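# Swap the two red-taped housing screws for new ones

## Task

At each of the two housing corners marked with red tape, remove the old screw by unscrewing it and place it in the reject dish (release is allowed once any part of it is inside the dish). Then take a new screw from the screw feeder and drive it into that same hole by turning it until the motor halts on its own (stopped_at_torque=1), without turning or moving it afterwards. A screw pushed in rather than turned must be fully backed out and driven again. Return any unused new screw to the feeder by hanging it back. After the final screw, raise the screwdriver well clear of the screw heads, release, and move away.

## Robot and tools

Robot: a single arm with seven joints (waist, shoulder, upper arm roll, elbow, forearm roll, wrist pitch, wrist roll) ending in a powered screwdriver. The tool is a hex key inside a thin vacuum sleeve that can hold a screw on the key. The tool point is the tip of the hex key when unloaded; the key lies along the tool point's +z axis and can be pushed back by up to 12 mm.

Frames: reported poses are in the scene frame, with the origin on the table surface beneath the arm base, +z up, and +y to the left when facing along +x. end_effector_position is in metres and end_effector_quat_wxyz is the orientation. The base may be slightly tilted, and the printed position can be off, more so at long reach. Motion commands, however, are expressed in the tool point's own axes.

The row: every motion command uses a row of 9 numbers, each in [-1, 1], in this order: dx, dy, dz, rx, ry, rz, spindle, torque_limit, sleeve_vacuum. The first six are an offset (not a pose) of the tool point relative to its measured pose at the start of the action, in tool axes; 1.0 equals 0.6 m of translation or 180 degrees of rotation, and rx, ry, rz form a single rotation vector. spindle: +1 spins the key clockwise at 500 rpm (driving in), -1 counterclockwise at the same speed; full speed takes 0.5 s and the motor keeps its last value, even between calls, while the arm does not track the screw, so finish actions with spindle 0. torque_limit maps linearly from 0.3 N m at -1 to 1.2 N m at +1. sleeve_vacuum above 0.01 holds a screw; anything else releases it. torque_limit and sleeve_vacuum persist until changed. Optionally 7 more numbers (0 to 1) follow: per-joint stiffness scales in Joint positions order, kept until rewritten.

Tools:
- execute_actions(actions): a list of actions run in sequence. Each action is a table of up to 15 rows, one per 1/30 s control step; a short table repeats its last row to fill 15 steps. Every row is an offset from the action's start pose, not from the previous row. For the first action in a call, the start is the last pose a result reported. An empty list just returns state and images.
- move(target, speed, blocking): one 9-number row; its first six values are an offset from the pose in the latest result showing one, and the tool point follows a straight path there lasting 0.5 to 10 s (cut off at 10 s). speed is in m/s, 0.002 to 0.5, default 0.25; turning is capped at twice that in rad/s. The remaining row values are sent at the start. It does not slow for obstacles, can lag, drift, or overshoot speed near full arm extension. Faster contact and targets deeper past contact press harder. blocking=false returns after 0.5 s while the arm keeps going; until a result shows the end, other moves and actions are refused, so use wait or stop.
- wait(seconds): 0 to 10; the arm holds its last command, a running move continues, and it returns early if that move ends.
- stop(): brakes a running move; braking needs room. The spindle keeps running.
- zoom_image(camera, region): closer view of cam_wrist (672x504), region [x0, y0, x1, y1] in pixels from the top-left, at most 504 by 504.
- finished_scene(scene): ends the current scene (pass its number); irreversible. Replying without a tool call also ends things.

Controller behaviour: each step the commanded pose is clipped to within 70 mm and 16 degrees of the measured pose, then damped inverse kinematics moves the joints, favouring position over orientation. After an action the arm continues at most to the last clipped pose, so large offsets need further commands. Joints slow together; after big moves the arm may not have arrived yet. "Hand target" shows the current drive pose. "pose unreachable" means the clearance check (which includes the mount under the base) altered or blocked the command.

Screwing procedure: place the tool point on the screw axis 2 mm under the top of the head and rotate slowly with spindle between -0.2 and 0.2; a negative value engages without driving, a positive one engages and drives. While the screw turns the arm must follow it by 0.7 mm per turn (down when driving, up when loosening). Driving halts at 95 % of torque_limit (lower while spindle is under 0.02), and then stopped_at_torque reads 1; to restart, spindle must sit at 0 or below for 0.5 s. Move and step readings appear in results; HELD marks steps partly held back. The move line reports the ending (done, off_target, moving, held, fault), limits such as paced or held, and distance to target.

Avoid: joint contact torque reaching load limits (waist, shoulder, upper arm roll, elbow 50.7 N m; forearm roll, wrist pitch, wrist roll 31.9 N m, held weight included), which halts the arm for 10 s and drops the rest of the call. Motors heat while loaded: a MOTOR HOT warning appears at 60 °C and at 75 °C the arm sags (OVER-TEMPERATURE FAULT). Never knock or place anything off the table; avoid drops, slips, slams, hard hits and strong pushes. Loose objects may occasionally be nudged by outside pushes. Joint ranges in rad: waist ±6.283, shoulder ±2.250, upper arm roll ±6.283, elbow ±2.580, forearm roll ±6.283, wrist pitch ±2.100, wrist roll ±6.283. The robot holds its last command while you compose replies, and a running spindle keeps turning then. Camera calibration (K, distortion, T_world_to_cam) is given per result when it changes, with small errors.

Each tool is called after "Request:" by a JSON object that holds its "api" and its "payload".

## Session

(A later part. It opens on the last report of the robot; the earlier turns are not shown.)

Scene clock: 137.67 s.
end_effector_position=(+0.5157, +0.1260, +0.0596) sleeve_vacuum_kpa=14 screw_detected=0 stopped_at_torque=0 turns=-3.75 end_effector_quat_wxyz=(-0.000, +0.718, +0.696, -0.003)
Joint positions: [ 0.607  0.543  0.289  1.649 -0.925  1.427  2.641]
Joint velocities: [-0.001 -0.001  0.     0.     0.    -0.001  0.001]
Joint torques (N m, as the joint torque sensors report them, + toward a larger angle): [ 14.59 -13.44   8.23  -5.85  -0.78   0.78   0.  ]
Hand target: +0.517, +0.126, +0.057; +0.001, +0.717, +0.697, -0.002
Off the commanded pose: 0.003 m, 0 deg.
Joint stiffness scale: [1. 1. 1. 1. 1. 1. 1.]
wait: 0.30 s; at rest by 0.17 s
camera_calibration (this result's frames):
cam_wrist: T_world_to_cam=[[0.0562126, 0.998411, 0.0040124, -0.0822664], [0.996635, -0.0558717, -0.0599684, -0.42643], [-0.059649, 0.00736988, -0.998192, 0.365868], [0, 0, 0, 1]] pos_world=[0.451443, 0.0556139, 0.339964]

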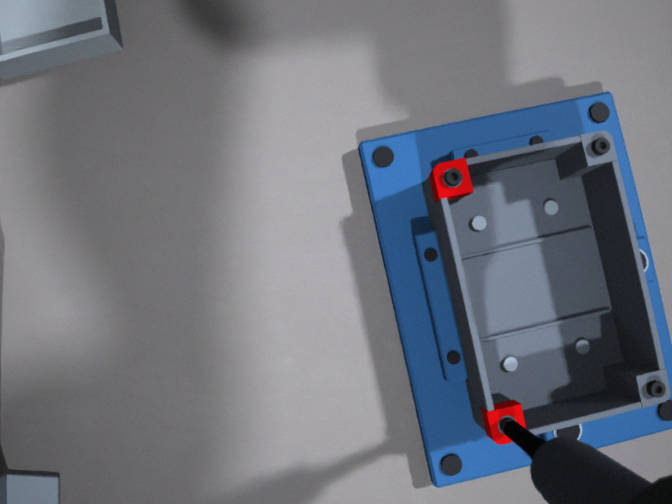

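Request:
{"api": "execute_actions", "payload": {"actions": [[[0.0003,0.0024,0.0052,0,0,0,-0.15,1,1],[0.0003,0.0022,0.0056,0,0,0,-0.15,1,1],[0.0003,0.002,0.006,0,0,0,-0.15,1,1],[0.0003,0.0018,0.0064,0,0,0,-0.15,1,1],[0.0003,0.0016,0.0068,0,0,0,-0.15,1,1],[0.0003,0.0014,0.0072,0,0,0,-0.15,1,1],[0.0003,0.0012,0.0076,0,0,0,-0.15,1,1],[0.0003,0.001,0.008,0,0,0,-0.15,1,1],[0.0003,0.0008,0.0084,0,0,0,-0.15,1,1],[0.0003,0.0006,0.0088,0,0,0,-0.15,1,1],[0.0003,0.0004,0.0092,0,0,0,-0.15,1,1],[0.0003,0.0002,0.0096,0,0,0,-0.15,1,1],[0.0003,0.0,0.0098,0,0,0,-0.15,1,1],[0.0003,0.0,0.0098,0,0,0,-0.15,1,1],[0.0003,0.0,0.0098,0,0,0,-0.15,1,1]]]}}

Request:
{"api": "wait", "payload": {"seconds": 0.3}}

Scene clock: 143.73 s.
end_effector_position=(+0.5149, +0.1256, +0.0576) sleeve_vacuum_kpa=39 screw_detected=1 stopped_at_torque=0 turns=-4.35 end_effector_quat_wxyz=(-0.000, +0.719, +0.695, -0.003)
Joint positions: [ 0.604  0.544  0.289  1.654 -0.926  1.423  2.641]
Joint velocities: [-0.001 -0.001  0.     0.007 -0.002 -0.003  0.   ]
Joint torques (N m, as the joint torque sensors report them, + toward a larger angle): [ 14.14 -12.41   8.43  -5.38   0.76   0.54   0.28]
Hand target: +0.516, +0.126, +0.054; -0.000, +0.718, +0.696, -0.003
Off the commanded pose: 0.004 m, 0 deg.
Joint stiffness scale: [1. 1. 1. 1. 1. 1. 1.]
Step readings (end_effector_position):
0: (+0.5157, +0.1260, +0.0596)
1: (+0.5156, +0.1260, +0.0596)
2: (+0.5156, +0.1260, +0.0595)
4: (+0.5155, +0.1260, +0.0593)
8: (+0.5152, +0.1258, +0.0586)
15: end_effector_position above
camera_calibration (this result's frames):
cam_wrist: T_world_to_cam=[[0.0588167, 0.998263, 0.00350031, -0.0831767], [0.996428, -0.0584951, -0.0609003, -0.425378], [-0.0605897, 0.00706976, -0.998138, 0.364329], [0, 0, 0, 1]] pos_world=[0.450826, 0.055574, 0.338036]

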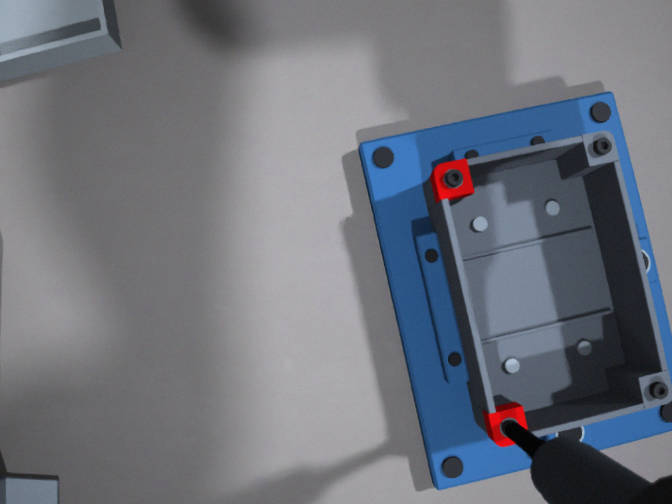

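Scene clock: 144.03 s.
end_effector_position=(+0.5149, +0.1256, +0.0575) sleeve_vacuum_kpa=39 screw_detected=1 stopped_at_torque=0 turns=-4.72 end_effector_quat_wxyz=(-0.000, +0.719, +0.695, -0.003)
Joint positions: [ 0.604  0.544  0.289  1.654 -0.926  1.422  2.641]
Joint velocities: [ 0.001  0.001 -0.     0.    -0.    -0.001  0.   ]
Joint torques (N m, as the joint torque sensors report them, + toward a larger angle): [ 14.38 -12.3    8.39  -5.19   0.85   0.53   0.28]
Hand target: +0.516, +0.126, +0.054; -0.000, +0.718, +0.696, -0.003
Off the commanded pose: 0.004 m, 0 deg.
Joint stiffness scale: [1. 1. 1. 1. 1. 1. 1.]
wait: 0.30 s; no rest ("spindle" is on)
camera_calibration (this result's frames):
cam_wrist: T_world_to_cam=[[0.0591845, 0.998241, 0.0035909, -0.0833686], [0.996416, -0.0588578, -0.0607588, -0.425331], [-0.0604406, 0.00717401, -0.998146, 0.364158], [0, 0, 0, 1]] pos_world=[0.45075, 0.0555755, 0.337939]

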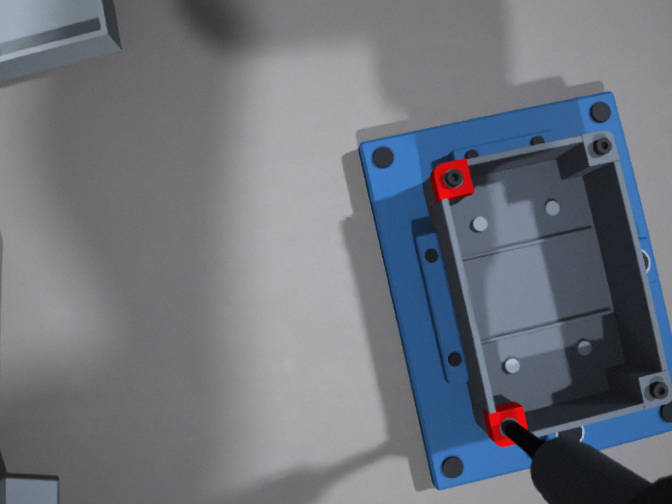

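Request:
{"api": "move", "payload": {"target": [-0.001,-0.003,-0.019,0,0,0,-1,1,1], "speed": 0.0055}}

Request:
{"api": "move", "payload": {"target": [-0.001,-0.003,-0.05,0,0,0,0,1,1], "speed": 0.04}}

Scene clock: 148.77 s.
end_effector_position=(+0.5159, +0.1258, +0.0665) sleeve_vacuum_kpa=32 screw_detected=1 stopped_at_torque=0 turns=-25.78 end_effector_quat_wxyz=(+0.001, +0.719, +0.695, -0.001)
Joint positions: [ 0.612  0.54   0.301  1.643 -0.925  1.444  2.641]
Joint velocities: [-0.     0.001 -0.001 -0.001  0.     0.001  0.001]
Joint torques (N m, as the joint torque sensors report them, + toward a larger angle): [ 15.26 -13.86   8.81  -6.65  -0.42   0.82   0.19]
Hand target: +0.513, +0.125, +0.069; -0.000, +0.719, +0.695, -0.003
Off the commanded pose: 0.004 m, 0 deg.
Joint stiffness scale: [1. 1. 1. 1. 1. 1. 1.]
move: off_target
camera_calibration (this result's frames):
cam_wrist: T_world_to_cam=[[0.0596763, 0.998204, 0.00521384, -0.0840076], [0.996678, -0.0592935, -0.0558279, -0.426093], [-0.0554185, 0.00852813, -0.998427, 0.370427], [0, 0, 0, 1]] pos_world=[0.45022, 0.0554331, 0.346494]

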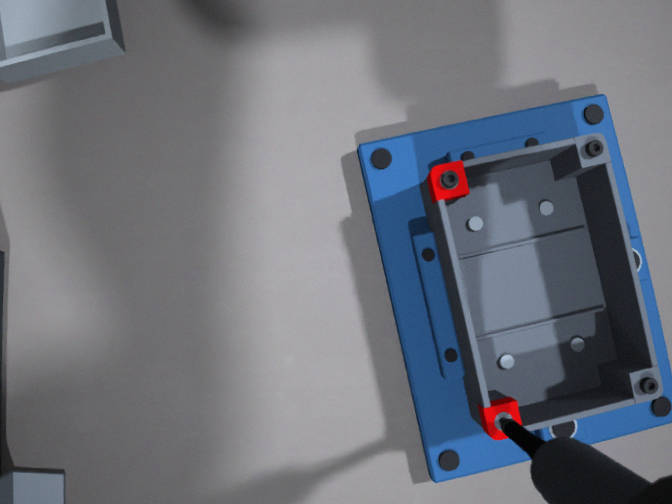

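Scene clock: 149.87 s.
end_effector_position=(+0.5170, +0.1260, +0.0939) sleeve_vacuum_kpa=40 screw_detected=1 stopped_at_torque=0 turns=-25.78 end_effector_quat_wxyz=(+0.002, +0.718, +0.696, +0.002)
Joint positions: [ 0.638  0.531  0.33   1.596 -0.912  1.514  2.636]
Joint velocities: [ 0.001  0.001  0.009 -0.001  0.     0.004  0.   ]
Joint torques (N m, as the joint torque sensors report them, + toward a larger angle): [ 15.16 -13.63   8.39  -6.33  -0.41   0.99   0.1 ]
Hand target: +0.514, +0.125, +0.096; +0.001, +0.719, +0.695, -0.001
Off the commanded pose: 0.004 m, 0 deg.
Joint stiffness scale: [1. 1. 1. 1. 1. 1. 1.]
move: off_target
camera_calibration (this result's frames):
cam_wrist: T_world_to_cam=[[0.0556102, 0.998428, 0.00705519, -0.0824393], [0.997227, -0.0551905, -0.049929, -0.427066], [-0.0494611, 0.00981218, -0.998728, 0.394678], [0, 0, 0, 1]] pos_world=[0.449987, 0.0548671, 0.373435]

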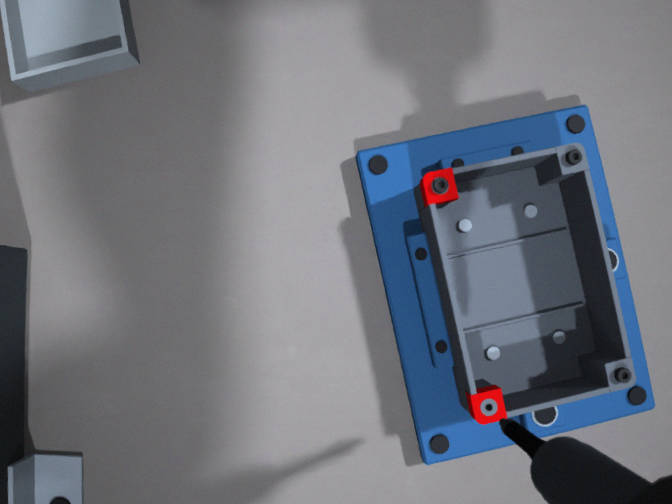

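Request:
{"api": "move", "payload": {"target": [-0.3627,-0.3506,0.045,0.0009,-0.0000,-0.0095,0,1,1], "speed": 0.25}}

Scene clock: 159.77 s.
end_effector_position=(+0.3037, -0.0830, +0.0656) sleeve_vacuum_kpa=40 screw_detected=1 stopped_at_torque=0 turns=-25.78 end_effector_quat_wxyz=(+0.001, +0.709, +0.706, +0.002)
Joint positions: [ 1.005  0.947  0.422  1.777 -0.878  1.378  3.399]
Joint velocities: [ 0.001  0.009  0.002 -0.001  0.    -0.001 -0.001]
Joint torques (N m, as the joint torque sensors report them, + toward a larger angle): [ 13.75 -14.63   8.28  -6.33   0.3    0.98   0.06]
Hand target: +0.301, -0.087, +0.066; +0.002, +0.708, +0.706, -0.001
Off the commanded pose: 0.004 m, 0 deg.
Joint stiffness scale: [1. 1. 1. 1. 1. 1. 1.]
move: off_target
camera_calibration (this result's frames):
cam_wrist: T_world_to_cam=[[0.0290902, 0.999535, 0.00917286, 0.146249], [0.998293, -0.0285867, -0.0509292, -0.225381], [-0.0506433, 0.0106387, -0.99866, 0.358314], [0, 0, 0, 1]] pos_world=[0.238888, -0.156435, 0.345014]

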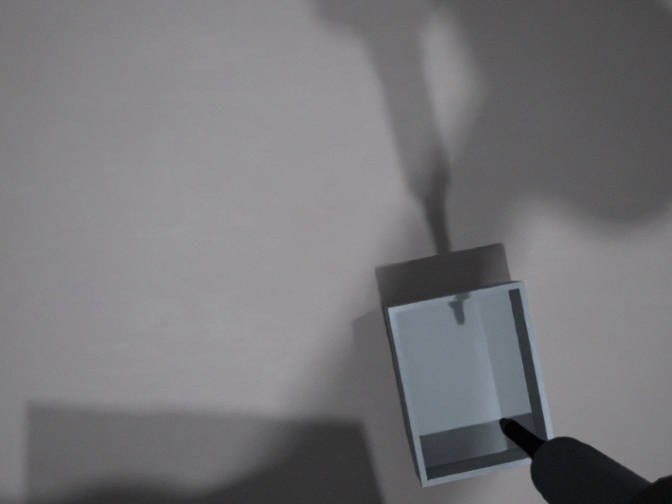

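Request:
{"api": "move", "payload": {"target": [-0.01,-0.006,0.0735,0,0,0,0,1,1], "speed": 0.08}}

Scene clock: 165.07 s.
end_effector_position=(+0.2989, -0.0872, +0.0241) sleeve_vacuum_kpa=40 screw_detected=1 stopped_at_torque=0 turns=-25.78 end_effector_quat_wxyz=(-0.001, +0.709, +0.705, +0.003)
Joint positions: [ 0.989  0.995  0.37   1.834 -0.929  1.281  3.441]
Joint velocities: [-0.001  0.001 -0.007 -0.    -0.    -0.004 -0.   ]
Joint torques (N m, as the joint torque sensors report them, + toward a larger angle): [ 13.59 -14.49   8.32  -5.73   0.27   0.78   0.14]
Hand target: +0.300, -0.089, +0.022; +0.001, +0.709, +0.705, +0.002
Off the commanded pose: 0.003 m, 0 deg.
Joint stiffness scale: [1. 1. 1. 1. 1. 1. 1.]
move: done
camera_calibration (this result's frames):
cam_wrist: T_world_to_cam=[[0.030519, 0.999451, 0.0129187, 0.150488], [0.998091, -0.0297781, -0.0541141, -0.222707], [-0.0536997, 0.0145455, -0.998451, 0.317914], [0, 0, 0, 1]] pos_world=[0.234761, -0.161661, 0.303426]

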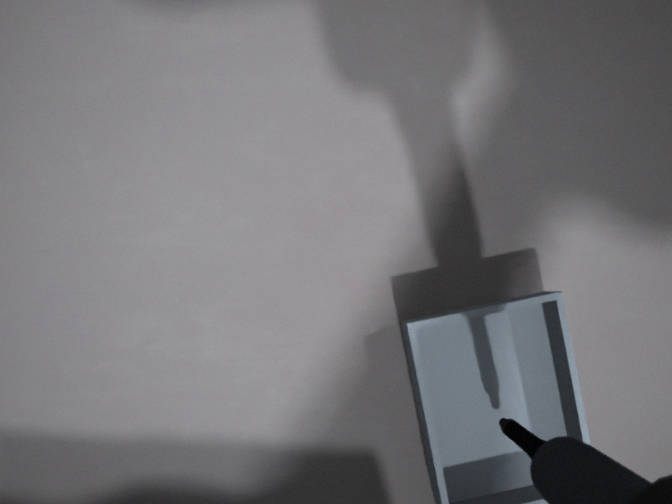

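Request:
{"api": "execute_actions", "payload": {"actions": [[[0,0,0.006,0,0,0,0,1,1],[0,0,0.007,0,0,0,0,1,1],[0,0,0.008,0,0,0,0,1,1],[0,0,0.009,0,0,0,0,1,1],[0,0,0.009,0,0,0,0,1,1],[0,0,0.009,0,0,0,0,1,1],[0,0,0.009,0,0,0,0,1,1],[0,0,0.009,0,0,0,0,1,1],[0,0,0.009,0,0,0,0,1,0]]]}}

Request:
{"api": "move", "payload": {"target": [0.03,0.06,-0.31,0,0,0,0,1,0], "speed": 0.2}}

Scene clock: 168.67 s.
end_effector_position=(+0.2978, -0.0856, +0.0212) sleeve_vacuum_kpa=0 screw_detected=0 stopped_at_torque=0 turns=-25.78 end_effector_quat_wxyz=(-0.003, +0.710, +0.705, +0.003)
Joint positions: [ 0.989  0.998  0.363  1.838 -0.929  1.275  3.441]
Joint velocities: [ 0.    -0.    -0.005 -0.    -0.    -0.003 -0.001]
Joint torques (N m, as the joint torque sensors report them, + toward a larger angle): [ 13.56 -14.55   7.97  -5.73   0.33   0.7    0.11]
Hand target: +0.299, -0.087, +0.019; -0.001, +0.709, +0.705, +0.003
Off the commanded pose: 0.003 m, 0 deg.
Joint stiffness scale: [1. 1. 1. 1. 1. 1. 1.]
Step readings (end_effector_position):
0: (+0.2988, -0.0872, +0.0239)
1: (+0.2988, -0.0871, +0.0239)
2: (+0.2986, -0.0868, +0.0236)
4: (+0.2981, -0.0863, +0.0228)
8: (+0.2976, -0.0858, +0.0217)
15: end_effector_position above
camera_calibration (this result's frames):
cam_wrist: T_world_to_cam=[[0.0318857, 0.999351, 0.0167684, 0.148454], [0.99793, -0.0308938, -0.0564115, -0.221731], [-0.0558568, 0.0185324, -0.998267, 0.31593], [0, 0, 0, 1]] pos_world=[0.234185, -0.161063, 0.300385]

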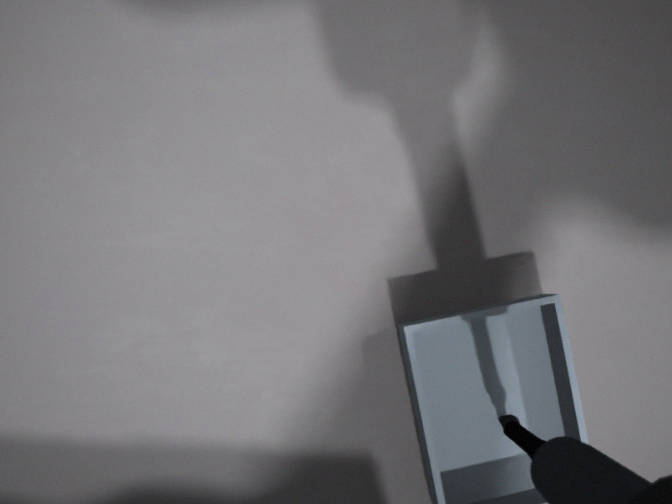

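Scene clock: 170.10 s.
end_effector_position=(+0.3370, -0.0706, +0.2052) sleeve_vacuum_kpa=0 screw_detected=0 stopped_at_torque=0 turns=-25.78 end_effector_quat_wxyz=(-0.000, +0.706, +0.708, +0.004)
Joint positions: [ 1.089  0.871  0.499  1.425 -0.776  1.741  3.206]
Joint velocities: [ 0.002  0.     0.005 -0.003 -0.     0.002  0.   ]
Joint torques (N m, as the joint torque sensors report them, + toward a larger angle): [ 13.87 -13.87   7.38  -7.03   0.06   0.91   0.09]
Hand target: +0.334, -0.069, +0.207; -0.003, +0.709, +0.705, +0.004
Off the commanded pose: 0.004 m, 1 deg.
Joint stiffness scale: [1. 1. 1. 1. 1. 1. 1.]
move: off_target
camera_calibration (this result's frames):
cam_wrist: T_world_to_cam=[[0.0226326, 0.999653, 0.0134747, 0.132901], [0.99841, -0.0219045, -0.0519323, -0.250527], [-0.0516191, 0.0146287, -0.99856, 0.499886], [0, 0, 0, 1]] pos_world=[0.272924, -0.145655, 0.484365]

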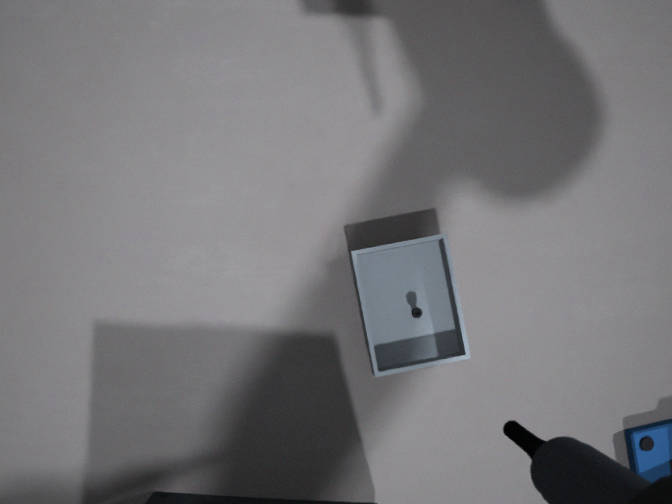

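Request:
{"api": "move", "payload": {"target": [-0.04,0.27,-0.008,0.0018,-0.0018,0,0,1,0], "speed": 0.25}}

Scene clock: 173.20 s.
end_effector_position=(+0.4983, -0.0965, +0.2099) sleeve_vacuum_kpa=0 screw_detected=0 stopped_at_torque=0 turns=-25.78 end_effector_quat_wxyz=(+0.002, +0.705, +0.709, -0.004)
Joint positions: [ 1.01   1.025  0.399  0.884 -0.932  1.873  2.754]
Joint velocities: [ 0.001  0.005 -0.006 -0.004  0.     0.002 -0.003]
Joint torques (N m, as the joint torque sensors report them, + toward a larger angle): [ 18.86 -17.46   6.8   -6.23  -0.2    0.82   0.14]
Hand target: +0.499, -0.093, +0.210; -0.001, +0.706, +0.708, -0.000
Off the commanded pose: 0.002 m, 1 deg.
Joint stiffness scale: [1. 1. 1. 1. 1. 1. 1.]
move: done
camera_calibration (this result's frames):
cam_wrist: T_world_to_cam=[[0.019293, 0.999814, -0.00050872, 0.159723], [0.99813, -0.01929, -0.0580087, -0.410227], [-0.0580077, 0.000611391, -0.998316, 0.515044], [0, 0, 0, 1]] pos_world=[0.436255, -0.167921, 0.490461]

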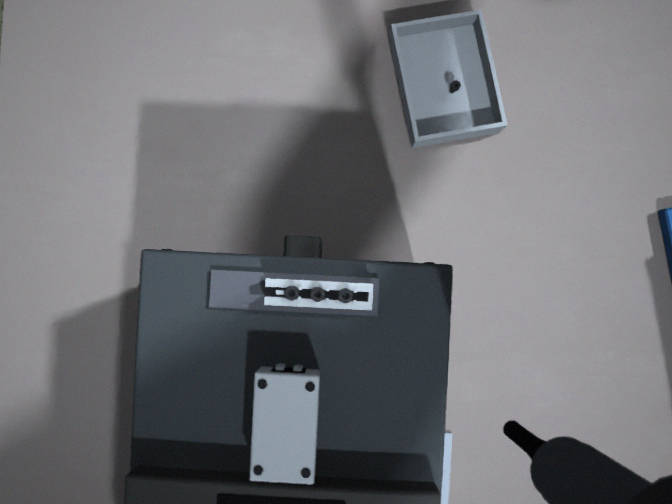

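Request:
{"api": "move", "payload": {"target": [-0.1103,-0.0911,0.042,-0.0009,0.0027,0,0,1,0], "speed": 0.15}}

Request:
{"api": "zoom_image", "payload": {"camera": "cam_wrist", "region": [444, 376, 564, 466]}}

Scene clock: 178.87 s.
end_effector_position=(+0.4468, -0.1589, +0.1853) sleeve_vacuum_kpa=0 screw_detected=0 stopped_at_torque=0 turns=-25.78 end_effector_quat_wxyz=(-0.002, +0.705, +0.709, +0.003)
Joint positions: [ 1.066  1.139  0.422  0.911 -0.929  1.826  2.903]
Joint velocities: [-0.001  0.004  0.005 -0.     0.     0.001  0.002]
Joint torques (N m, as the joint torque sensors report them, + toward a larger angle): [ 18.34 -19.1    6.61  -5.85  -0.16   1.03   0.02]
Hand target: +0.444, -0.163, +0.185; +0.000, +0.705, +0.709, +0.000
Off the commanded pose: 0.005 m, 0 deg.
Joint stiffness scale: [1. 1. 1. 1. 1. 1. 1.]
move: off_target
camera_calibration (this result's frames):
cam_wrist: T_world_to_cam=[[0.0187474, 0.999718, 0.014558, 0.220542], [0.998311, -0.0179164, -0.055259, -0.361764], [-0.0549826, 0.0155694, -0.998366, 0.488577], [0, 0, 0, 1]] pos_world=[0.383882, -0.234568, 0.464578]

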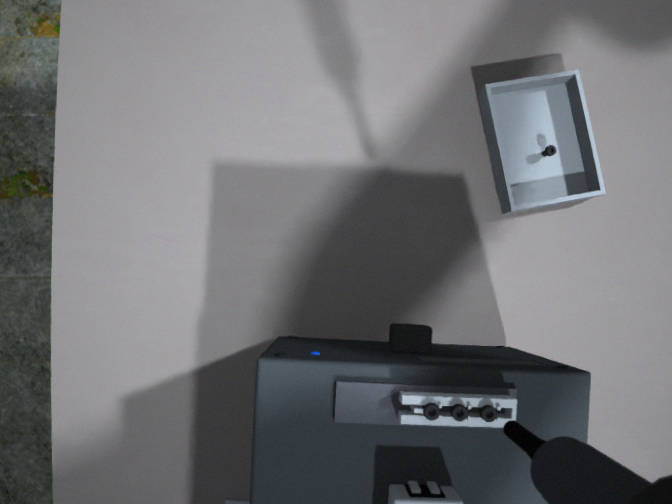

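Region (444, 376, 564, 466) of cam_wrist's 672x504 image, scaled by 4.200; it fills the top 378 rows of this view, and the rest is white.

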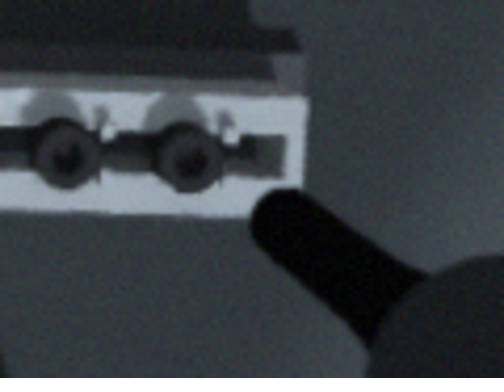

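Request:
{"api": "move", "payload": {"target": [-0.0135,-0.0038,0.022,0.0004,-0.0032,0,0,1,1], "speed": 0.03}}

Request:
{"api": "zoom_image", "payload": {"camera": "cam_wrist", "region": [444, 376, 564, 466]}}

Scene clock: 186.70 s.
end_effector_position=(+0.4450, -0.1649, +0.1751) sleeve_vacuum_kpa=14 screw_detected=0 stopped_at_torque=0 turns=-25.78 end_effector_quat_wxyz=(+0.001, +0.706, +0.708, +0.001)
Joint positions: [ 1.058  1.142  0.423  0.94  -0.929  1.796  2.918]
Joint velocities: [-0.004 -0.    -0.     0.003 -0.    -0.     0.001]
Joint torques (N m, as the joint torque sensors report them, + toward a larger angle): [ 18.06 -19.44   6.93  -6.2   -0.11   0.93   0.11]
Hand target: +0.445, -0.167, +0.172; +0.001, +0.705, +0.709, -0.001
Off the commanded pose: 0.004 m, 0 deg.
Joint stiffness scale: [1. 1. 1. 1. 1. 1. 1.]
move: off_target
camera_calibration (this result's frames):
cam_wrist: T_world_to_cam=[[0.0227529, 0.999709, 0.00800659, 0.226016], [0.998298, -0.0222892, -0.0538887, -0.361605], [-0.0536946, 0.00921908, -0.998515, 0.47681], [0, 0, 0, 1]] pos_world=[0.381449, -0.238406, 0.454805]

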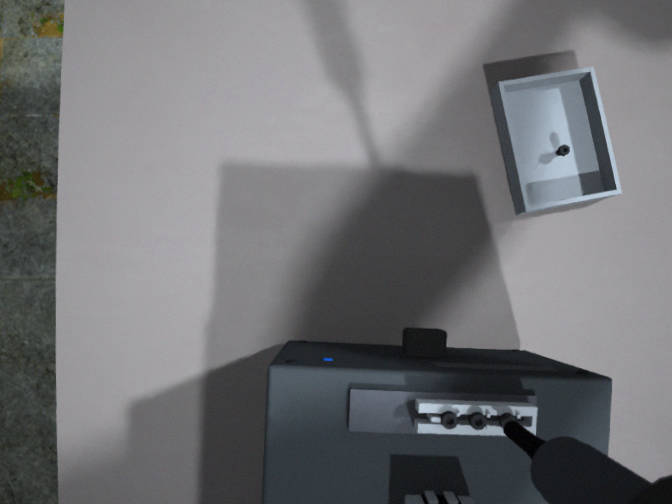

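Region (444, 376, 564, 466) of cam_wrist's 672x504 image, scaled by 4.200; it fills the top 378 rows of this view, and the rest is white.

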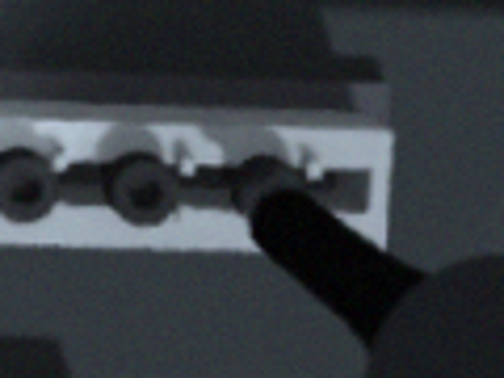

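Request:
{"api": "execute_actions", "payload": {"actions": [[[-0.0034,-0.001,0.0055,0.0009,-0.0009,0,0,1,1],[-0.0033,-0.0013,0.0061,0.0009,-0.0009,0,0,1,1],[-0.0032,-0.0016,0.0067,0.0009,-0.0009,0,0,1,1],[-0.0032,-0.002,0.0073,0.0009,-0.0009,0,0,1,1],[-0.0032,-0.002,0.0079,0.0009,-0.0009,0,0,1,1],[-0.0032,-0.002,0.0085,0.0009,-0.0009,0,0,1,1],[-0.0032,-0.002,0.0091,0.0009,-0.0009,0,0,1,1],[-0.0032,-0.002,0.0097,0.0009,-0.0009,0,0,1,1],[-0.0032,-0.002,0.0103,0.0009,-0.0009,0,0,1,1],[-0.0032,-0.002,0.0109,0.0009,-0.0009,0,0,1,1],[-0.0032,-0.002,0.0115,0.0009,-0.0009,0,0,1,1]]]}}

Request:
{"api": "zoom_image", "payload": {"camera": "cam_wrist", "region": [444, 376, 564, 466]}}

Scene clock: 193.57 s.
end_effector_position=(+0.4441, -0.1649, +0.1709) sleeve_vacuum_kpa=14 screw_detected=0 stopped_at_torque=0 turns=-25.78 end_effector_quat_wxyz=(-0.000, +0.708, +0.706, +0.001)
Joint positions: [ 1.053  1.142  0.423  0.955 -0.929  1.787  2.922]
Joint velocities: [-0.004  0.001 -0.     0.007  0.    -0.003  0.002]
Joint torques (N m, as the joint torque sensors report them, + toward a larger angle): [ 18.74 -19.37   7.05  -5.67  -0.15   1.05   0.12]
Hand target: +0.444, -0.167, +0.168; +0.001, +0.706, +0.708, -0.001
Off the commanded pose: 0.003 m, 0 deg.
Joint stiffness scale: [1. 1. 1. 1. 1. 1. 1.]
Step readings (end_effector_position):
0: (+0.4450, -0.1647, +0.1750)
1: (+0.4450, -0.1647, +0.1749)
2: (+0.4449, -0.1647, +0.1748)
4: (+0.4447, -0.1646, +0.1743)
8: (+0.4444, -0.1648, +0.1728)
15: end_effector_position above
camera_calibration (this result's frames):
cam_wrist: T_world_to_cam=[[0.0273459, 0.99958, 0.00963724, 0.223739], [0.998157, -0.0267818, -0.054464, -0.361481], [-0.054183, 0.0111088, -0.998469, 0.473053], [0, 0, 0, 1]] pos_world=[0.380328, -0.238581, 0.450485]

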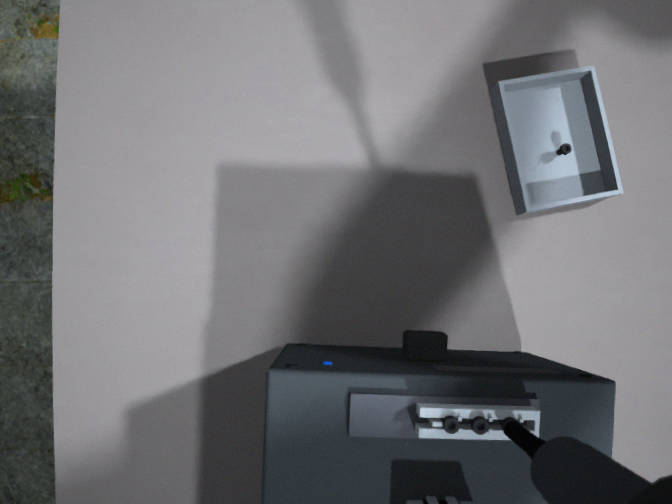

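Region (444, 376, 564, 466) of cam_wrist's 672x504 image, scaled by 4.200; it fills the top 378 rows of this view, and the rest is white.

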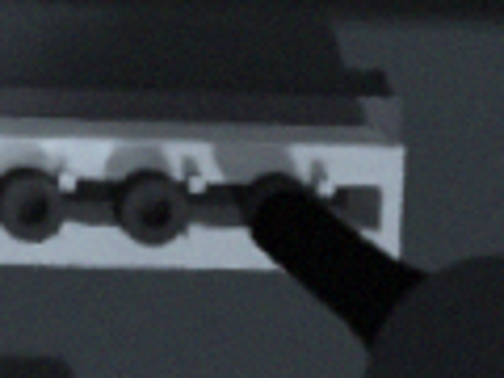

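Request:
{"api": "execute_actions", "payload": {"actions": [[[-0.0028,-0.0004,0.005,0.0005,-0.0014,0,-0.15,1,1],[-0.0028,-0.0004,0.0055,0.0005,-0.0014,0,-0.15,1,1],[-0.0028,-0.0004,0.006,0.0005,-0.0014,0,-0.15,1,1],[-0.0028,-0.0004,0.0065,0.0005,-0.0014,0,-0.15,1,1],[-0.0028,-0.0004,0.007,0.0005,-0.0014,0,-0.15,1,1],[-0.0028,-0.0004,0.0075,0.0005,-0.0014,0,-0.15,1,1],[-0.0028,-0.0004,0.008,0.0005,-0.0014,0,-0.15,1,1],[-0.0028,-0.0004,0.0085,0.0005,-0.0014,0,-0.15,1,1],[-0.0028,-0.0004,0.009,0.0005,-0.0014,0,-0.15,1,1],[-0.0028,-0.0004,0.0095,0.0005,-0.0014,0,-0.15,1,1],[-0.0028,-0.0004,0.01,0.0005,-0.0014,0,-0.15,1,1],[-0.0028,-0.0004,0.0105,0.0005,-0.0014,0,-0.15,1,1],[-0.0028,-0.0004,0.0105,0.0005,-0.0014,0,-0.15,1,1],[-0.0028,-0.0004,0.0105,0.0005,-0.0014,0,-0.15,1,1],[-0.0028,-0.0004,0.0105,0.0005,-0.0014,0,0,1,1]]]}}

Scene clock: 200.33 s.
end_effector_position=(+0.4434, -0.1649, +0.1674) sleeve_vacuum_kpa=40 screw_detected=1 stopped_at_torque=0 turns=-26.33 end_effector_quat_wxyz=(-0.000, +0.710, +0.704, +0.002)
Joint positions: [ 1.049  1.142  0.423  0.968 -0.929  1.779  2.923]
Joint velocities: [ 0.    -0.004 -0.     0.005 -0.    -0.006  0.001]
Joint torques (N m, as the joint torque sensors report them, + toward a larger angle): [ 17.22 -17.33   6.78  -5.33   0.31   0.85  -0.01]
Hand target: +0.444, -0.167, +0.165; +0.001, +0.708, +0.706, -0.001
Off the commanded pose: 0.003 m, 0 deg.
Joint stiffness scale: [1. 1. 1. 1. 1. 1. 1.]
Step readings (end_effector_position):
0: (+0.4441, -0.1647, +0.1706)
1: (+0.4440, -0.1647, +0.1705)
2: (+0.4439, -0.1647, +0.1703)
4: (+0.4437, -0.1647, +0.1697)
8: (+0.4436, -0.1649, +0.1686)
15: end_effector_position above
camera_calibration (this result's frames):
cam_wrist: T_world_to_cam=[[0.0331505, 0.999396, 0.0103781, 0.221073], [0.997985, -0.0325381, -0.0544648, -0.36189], [-0.0540943, 0.0121627, -0.998462, 0.469708], [0, 0, 0, 1]] pos_world=[0.37924, -0.238428, 0.446981]

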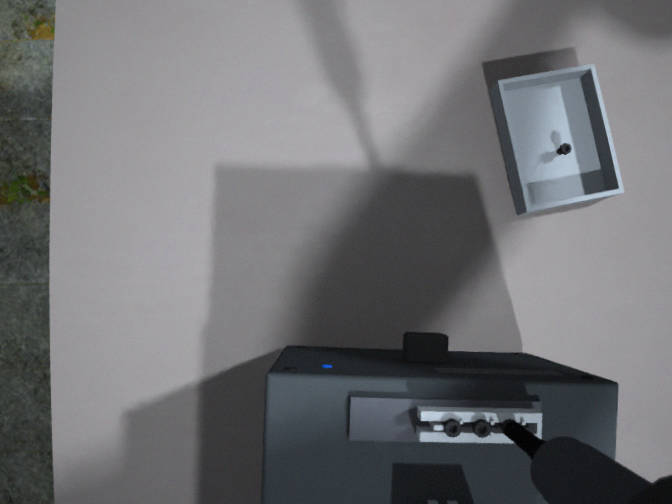

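Request:
{"api": "move", "payload": {"target": [0.001,-0.002,-0.055,0,0,0,0,1,1], "speed": 0.05}}

Scene clock: 204.50 s.
end_effector_position=(+0.4446, -0.1649, +0.1986) sleeve_vacuum_kpa=40 screw_detected=1 stopped_at_torque=0 turns=-26.33 end_effector_quat_wxyz=(+0.002, +0.707, +0.707, +0.001)
Joint positions: [ 1.09   1.148  0.426  0.867 -0.929  1.85   2.886]
Joint velocities: [ 0.004  0.     0.    -0.003 -0.    -0.    -0.001]
Joint torques (N m, as the joint torque sensors report them, + toward a larger angle): [ 18.29 -19.68   6.35  -5.94  -0.14   1.     0.15]
Hand target: +0.442, -0.164, +0.200; -0.000, +0.710, +0.704, +0.001
Off the commanded pose: 0.003 m, 1 deg.
Joint stiffness scale: [1. 1. 1. 1. 1. 1. 1.]
move: done
camera_calibration (this result's frames):
cam_wrist: T_world_to_cam=[[0.0245655, 0.999678, 0.0063702, 0.225435], [0.998363, -0.0242029, -0.0518299, -0.360736], [-0.0516591, 0.00763299, -0.998636, 0.499118], [0, 0, 0, 1]] pos_world=[0.380391, -0.237903, 0.478304]

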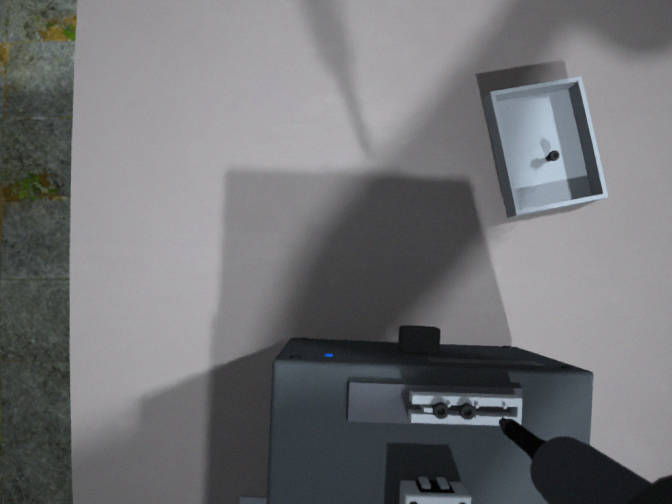

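Request:
{"api": "move", "payload": {"target": [0.486,0.1216,0.1727,0,0,0,0,0,1], "speed": 0.25}}

Scene clock: 209.13 s.
end_effector_position=(+0.5139, +0.1261, +0.0969) sleeve_vacuum_kpa=40 screw_detected=1 stopped_at_torque=0 turns=-26.33 end_effector_quat_wxyz=(-0.001, +0.706, +0.708, +0.000)
Joint positions: [ 0.592  0.546  0.41   1.584 -0.935  1.556  2.688]
Joint velocities: [-0.005 -0.003  0.     0.    -0.    -0.    -0.001]
Joint torques (N m, as the joint torque sensors report them, + toward a larger angle): [ 15.43 -14.04   8.89  -6.06  -0.26   0.87   0.16]
Hand target: +0.518, +0.127, +0.095; +0.002, +0.707, +0.707, +0.002
Off the commanded pose: 0.005 m, 0 deg.
Joint stiffness scale: [1. 1. 1. 1. 1. 1. 1.]
move: off_target
camera_calibration (this result's frames):
cam_wrist: T_world_to_cam=[[0.022103, 0.999713, 0.00927266, -0.0656142], [0.998155, -0.021542, -0.0567651, -0.427853], [-0.056549, 0.0105102, -0.998345, 0.401008], [0, 0, 0, 1]] pos_world=[0.45119, 0.0521639, 0.376665]

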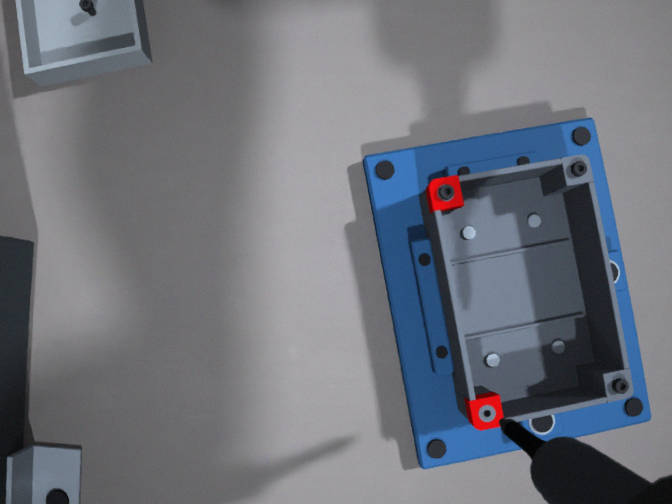

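Request:
{"api": "move", "payload": {"target": [0.0007,0.0068,0.0448,-0.0018,-0.0009,0,0,0,1], "speed": 0.04}}

Request:
{"api": "zoom_image", "payload": {"camera": "cam_wrist", "region": [484, 400, 532, 436]}}

Scene clock: 213.07 s.
end_effector_position=(+0.5151, +0.1261, +0.0726) sleeve_vacuum_kpa=40 screw_detected=1 stopped_at_torque=0 turns=-26.33 end_effector_quat_wxyz=(+0.001, +0.708, +0.707, -0.001)
Joint positions: [ 0.566  0.549  0.386  1.627 -0.949  1.492  2.691]
Joint velocities: [-0.001 -0.001 -0.009  0.001 -0.    -0.004  0.   ]
Joint torques (N m, as the joint torque sensors report them, + toward a larger angle): [ 15.55 -14.25   8.95  -5.93  -0.3    0.99   0.12]
Hand target: +0.518, +0.127, +0.070; +0.002, +0.706, +0.708, +0.001
Off the commanded pose: 0.004 m, 0 deg.
Joint stiffness scale: [1. 1. 1. 1. 1. 1. 1.]
move: off_target
camera_calibration (this result's frames):
cam_wrist: T_world_to_cam=[[0.0259365, 0.99965, 0.00529462, -0.0670999], [0.998049, -0.0255933, -0.0569473, -0.429832], [-0.0567918, 0.0067613, -0.998363, 0.377467], [0, 0, 0, 1]] pos_world=[0.45217, 0.0535234, 0.352727]

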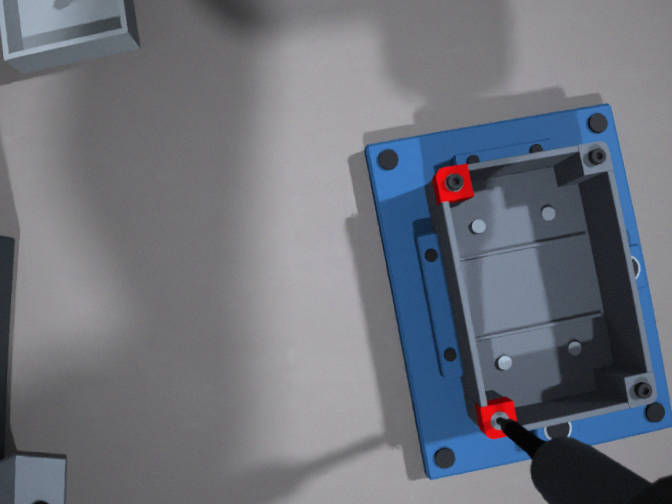

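Region (484, 400, 532, 436) of cam_wrist's 672x504 image, scaled by 10.500; it fills the top 378 rows of this view, and the rest is white.

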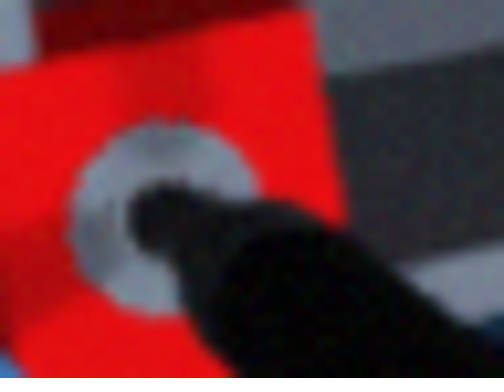

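Request:
{"api": "execute_actions", "payload": {"actions": [[[0.0003,0.0047,0.0048,-0.00135,0.00045,0,0,0,1],[0,0.0045,0.0053,-0.00135,0.00045,0,0,0,1],[-0.0004,0.0044,0.0058,-0.00135,0.00045,0,0,0,1],[-0.0004,0.0044,0.0063,-0.00135,0.00045,0,0,0,1],[-0.0004,0.0044,0.0068,-0.00135,0.00045,0,0,0,1],[-0.0004,0.0044,0.0073,-0.00135,0.00045,0,0,0,1],[-0.0004,0.0044,0.0078,-0.00135,0.00045,0,0,0,1],[-0.0004,0.0044,0.0083,-0.00135,0.00045,0,0,0,1],[-0.0004,0.0044,0.0088,-0.00135,0.00045,0,0,0,1],[-0.0004,0.0044,0.0093,-0.00135,0.00045,0,0,0,1],[-0.0004,0.0044,0.0098,-0.00135,0.00045,0,0,0,1]]]}}

Request:
{"api": "zoom_image", "payload": {"camera": "cam_wrist", "region": [484, 400, 532, 436]}}

Scene clock: 224.40 s.
end_effector_position=(+0.5146, +0.1252, +0.0696) sleeve_vacuum_kpa=40 screw_detected=1 stopped_at_torque=0 turns=-26.33 end_effector_quat_wxyz=(-0.000, +0.708, +0.706, -0.002)
Joint positions: [ 0.565  0.552  0.381  1.631 -0.949  1.484  2.691]
Joint velocities: [ 0.    -0.001 -0.009  0.002 -0.    -0.005 -0.002]
Joint torques (N m, as the joint torque sensors report them, + toward a larger angle): [ 15.45 -14.33   8.94  -5.49  -0.32   0.87   0.18]
Hand target: +0.518, +0.126, +0.067; +0.002, +0.708, +0.707, +0.001
Off the commanded pose: 0.004 m, 0 deg.
Joint stiffness scale: [1. 1. 1. 1. 1. 1. 1.]
Step readings (end_effector_position):
0: (+0.5151, +0.1262, +0.0725)
1: (+0.5151, +0.1262, +0.0725)
2: (+0.5150, +0.1262, +0.0724)
4: (+0.5150, +0.1259, +0.0721)
8: (+0.5148, +0.1253, +0.0712)
15: end_effector_position above
camera_calibration (this result's frames):
cam_wrist: T_world_to_cam=[[0.0278311, 0.9996, 0.00502759, -0.0671013], [0.9979, -0.0274887, -0.0586564, -0.429154], [-0.0584948, 0.0066495, -0.998266, 0.375325], [0, 0, 0, 1]] pos_world=[0.452075, 0.0527818, 0.349839]

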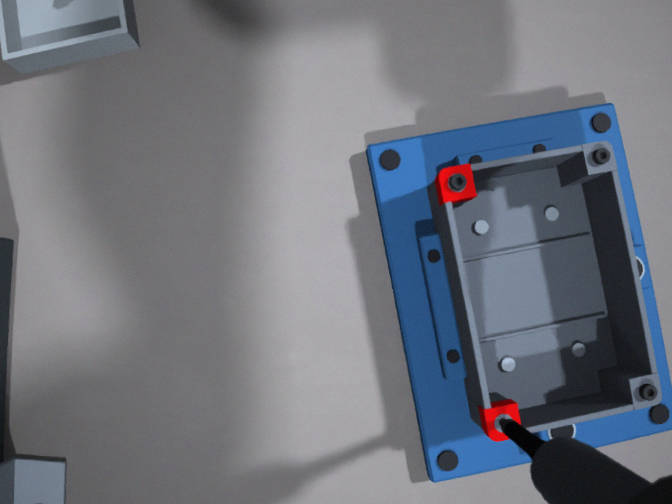

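Region (484, 400, 532, 436) of cam_wrist's 672x504 image, scaled by 10.500; it fills the top 378 rows of this view, and the rest is white.

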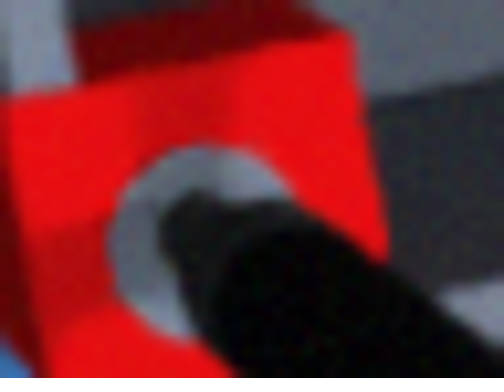

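Request:
{"api": "execute_actions", "payload": {"actions": [[[0.0017,0.0058,0.0052,-0.00225,0.00045,0,0.2,0,1],[0.0017,0.0058,0.0056,-0.00225,0.00045,0,0.2,0,1],[0.0017,0.0058,0.006,-0.00225,0.00045,0,0.2,0,1],[0.0017,0.0058,0.0064,-0.00225,0.00045,0,0.2,0,1],[0.0017,0.0058,0.0068,-0.00225,0.00045,0,0.2,0,1],[0.0017,0.0058,0.0072,-0.00225,0.00045,0,0.2,0,1],[0.0017,0.0058,0.0076,-0.00225,0.00045,0,0.2,0,1],[0.0017,0.0058,0.008,-0.00225,0.00045,0,0.2,0,1],[0.0017,0.0058,0.0084,-0.00225,0.00045,0,0.2,0,1],[0.0017,0.0058,0.0088,-0.00225,0.00045,0,0.2,0,1],[0.0017,0.0058,0.0092,-0.00225,0.00045,0,0.2,0,1],[0.0017,0.0058,0.0096,-0.00225,0.00045,0,0.2,0,1],[0.0017,0.0058,0.01,-0.00225,0.00045,0,0.2,0,1],[0.0017,0.0058,0.0104,-0.00225,0.00045,0,0.2,0,1],[0.0017,0.0058,0.0108,-0.00225,0.00045,0,0,0,1]]]}}

Scene clock: 231.97 s.
end_effector_position=(+0.5152, +0.1255, +0.0665) sleeve_vacuum_kpa=35 screw_detected=1 stopped_at_torque=0 turns=-25.61 end_effector_quat_wxyz=(+0.001, +0.709, +0.706, -0.001)
Joint positions: [ 0.562  0.552  0.377  1.638 -0.952  1.475  2.691]
Joint velocities: [-0.006  0.001 -0.011  0.011 -0.008 -0.017  0.   ]
Joint torques (N m, as the joint torque sensors report them, + toward a larger angle): [ 15.7  -14.11   9.12  -5.87  -0.17   0.77   0.2 ]
Hand target: +0.518, +0.126, +0.063; +0.002, +0.708, +0.706, +0.001
Off the commanded pose: 0.005 m, 0 deg.
Joint stiffness scale: [1. 1. 1. 1. 1. 1. 1.]
Step readings (end_effector_position):
0: (+0.5146, +0.1253, +0.0695)
1: (+0.5147, +0.1253, +0.0694)
2: (+0.5147, +0.1252, +0.0693)
4: (+0.5148, +0.1251, +0.0689)
8: (+0.5149, +0.1252, +0.0680)
15: end_effector_position above
camera_calibration (this result's frames):
cam_wrist: T_world_to_cam=[[0.0292072, 0.99956, 0.00517408, -0.0681264], [0.99795, -0.0288645, -0.0571243, -0.429804], [-0.0569498, 0.00683192, -0.998354, 0.371453], [0, 0, 0, 1]] pos_world=[0.452066, 0.0531526, 0.346642]

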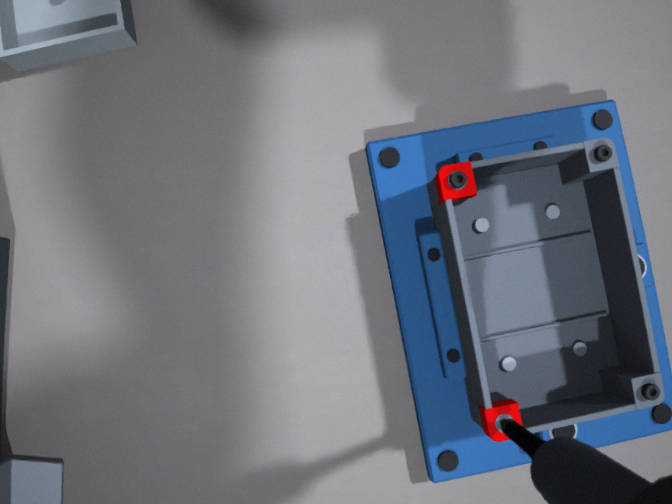

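Request:
{"api": "execute_actions", "payload": {"actions": [[[0.0012,0.0045,0.006,-0.0014,0.00045,0,0.3,0,1],[0.0012,0.0045,0.0064,-0.0014,0.00045,0,0.3,0,1],[0.0012,0.0045,0.0068,-0.0014,0.00045,0,0.3,0,1],[0.0012,0.0045,0.0072,-0.0014,0.00045,0,0.3,0,1],[0.0012,0.0045,0.0076,-0.0014,0.00045,0,0.3,0,1],[0.0012,0.0045,0.008,-0.0014,0.00045,0,0.3,0,1],[0.0012,0.0045,0.0084,-0.0014,0.00045,0,0.4,0,1],[0.0012,0.0045,0.0088,-0.0014,0.00045,0,0.4,0,1],[0.0012,0.0045,0.0092,-0.0014,0.00045,0,0.4,0,1],[0.0012,0.0045,0.0096,-0.0014,0.00045,0,0.4,0,1],[0.0012,0.0045,0.01,-0.0014,0.00045,0,0.5,0,1],[0.0012,0.0045,0.0104,-0.0014,0.00045,0,0.5,0,1],[0.0012,0.0045,0.0108,-0.0014,0.00045,0,0.5,0,1],[0.0012,0.0045,0.0112,-0.0014,0.00045,0,0.5,0,1],[0.0012,0.0045,0.0116,-0.0014,0.00045,0,0.5,0,1]],[[0.0012,0.0048,0.0065,-0.0014,0.00045,0,0.8,0,1],[0.0012,0.0048,0.0067,-0.0014,0.00045,0,0.8,0,1],[0.0012,0.0048,0.0069,-0.0014,0.00045,0,0.8,0,1],[0.0012,0.0048,0.0071,-0.0014,0.00045,0,0.8,0,1],[0.0012,0.0048,0.0073,-0.0014,0.00045,0,0.8,0,1],[0.0012,0.0048,0.0075,-0.0014,0.00045,0,0.8,0,1],[0.0012,0.0048,0.0077,-0.0014,0.00045,0,0.8,0,1],[0.0012,0.0048,0.0079,-0.0014,0.00045,0,0.8,0,1],[0.0012,0.0048,0.0081,-0.0014,0.00045,0,0.8,0,1],[0.0012,0.0048,0.0083,-0.0014,0.00045,0,0.8,0,1],[0.0012,0.0048,0.0086,-0.0014,0.00045,0,0.8,0,1],[0.0012,0.0048,0.0089,-0.0014,0.00045,0,0.8,0,1],[0.0012,0.0048,0.0092,-0.0014,0.00045,0,0.8,0,1],[0.0012,0.0048,0.0095,-0.0014,0.00045,0,0.8,0,1],[0.0012,0.0048,0.0095,-0.0014,0.00045,0,0,0,1]]]}}

Scene clock: 244.43 s.
end_effector_position=(+0.5154, +0.1259, +0.0629) sleeve_vacuum_kpa=40 screw_detected=1 stopped_at_torque=0 turns=-21.18 end_effector_quat_wxyz=(+0.001, +0.709, +0.705, -0.001)
Joint positions: [ 0.558  0.552  0.374  1.646 -0.956  1.465  2.691]
Joint velocities: [-0.003  0.    -0.005  0.006 -0.001 -0.01   0.001]
Joint torques (N m, as the joint torque sensors report them, + toward a larger angle): [ 14.66 -13.57   8.38  -4.93  -0.25   0.67   0.11]
Hand target: +0.518, +0.127, +0.059; +0.002, +0.709, +0.705, +0.001
Off the commanded pose: 0.005 m, 0 deg.
Joint stiffness scale: [1. 1. 1. 1. 1. 1. 1.]
Step readings (end_effector_position; steps 1 to 15: 1st action; 16 to 30: 2nd action):
0: (+0.5153, +0.1258, +0.0663)
1: (+0.5153, +0.1258, +0.0663)
2: (+0.5153, +0.1258, +0.0663)
4: (+0.5153, +0.1258, +0.0662)
8: (+0.5154, +0.1257, +0.0657)
15: (+0.5154, +0.1258, +0.0643)
16: (+0.5154, +0.1259, +0.0642)
17: (+0.5154, +0.1259, +0.0642)
19: (+0.5154, +0.1259, +0.0642)
23: (+0.5154, +0.1258, +0.0638)
30: end_effector_position above
camera_calibration (this result's frames):
cam_wrist: T_world_to_cam=[[0.0314068, 0.999494, 0.0050833, -0.069599], [0.997939, -0.0310723, -0.0561483, -0.430029], [-0.0559619, 0.00683626, -0.998409, 0.367361], [0, 0, 0, 1]] pos_world=[0.451886, 0.0536904, 0.342985]

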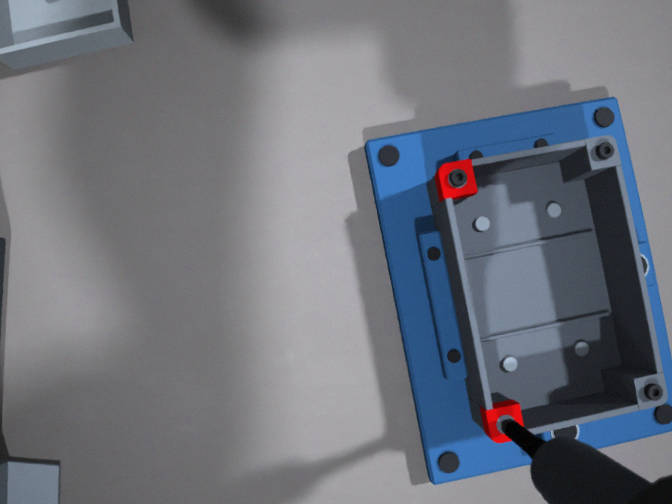

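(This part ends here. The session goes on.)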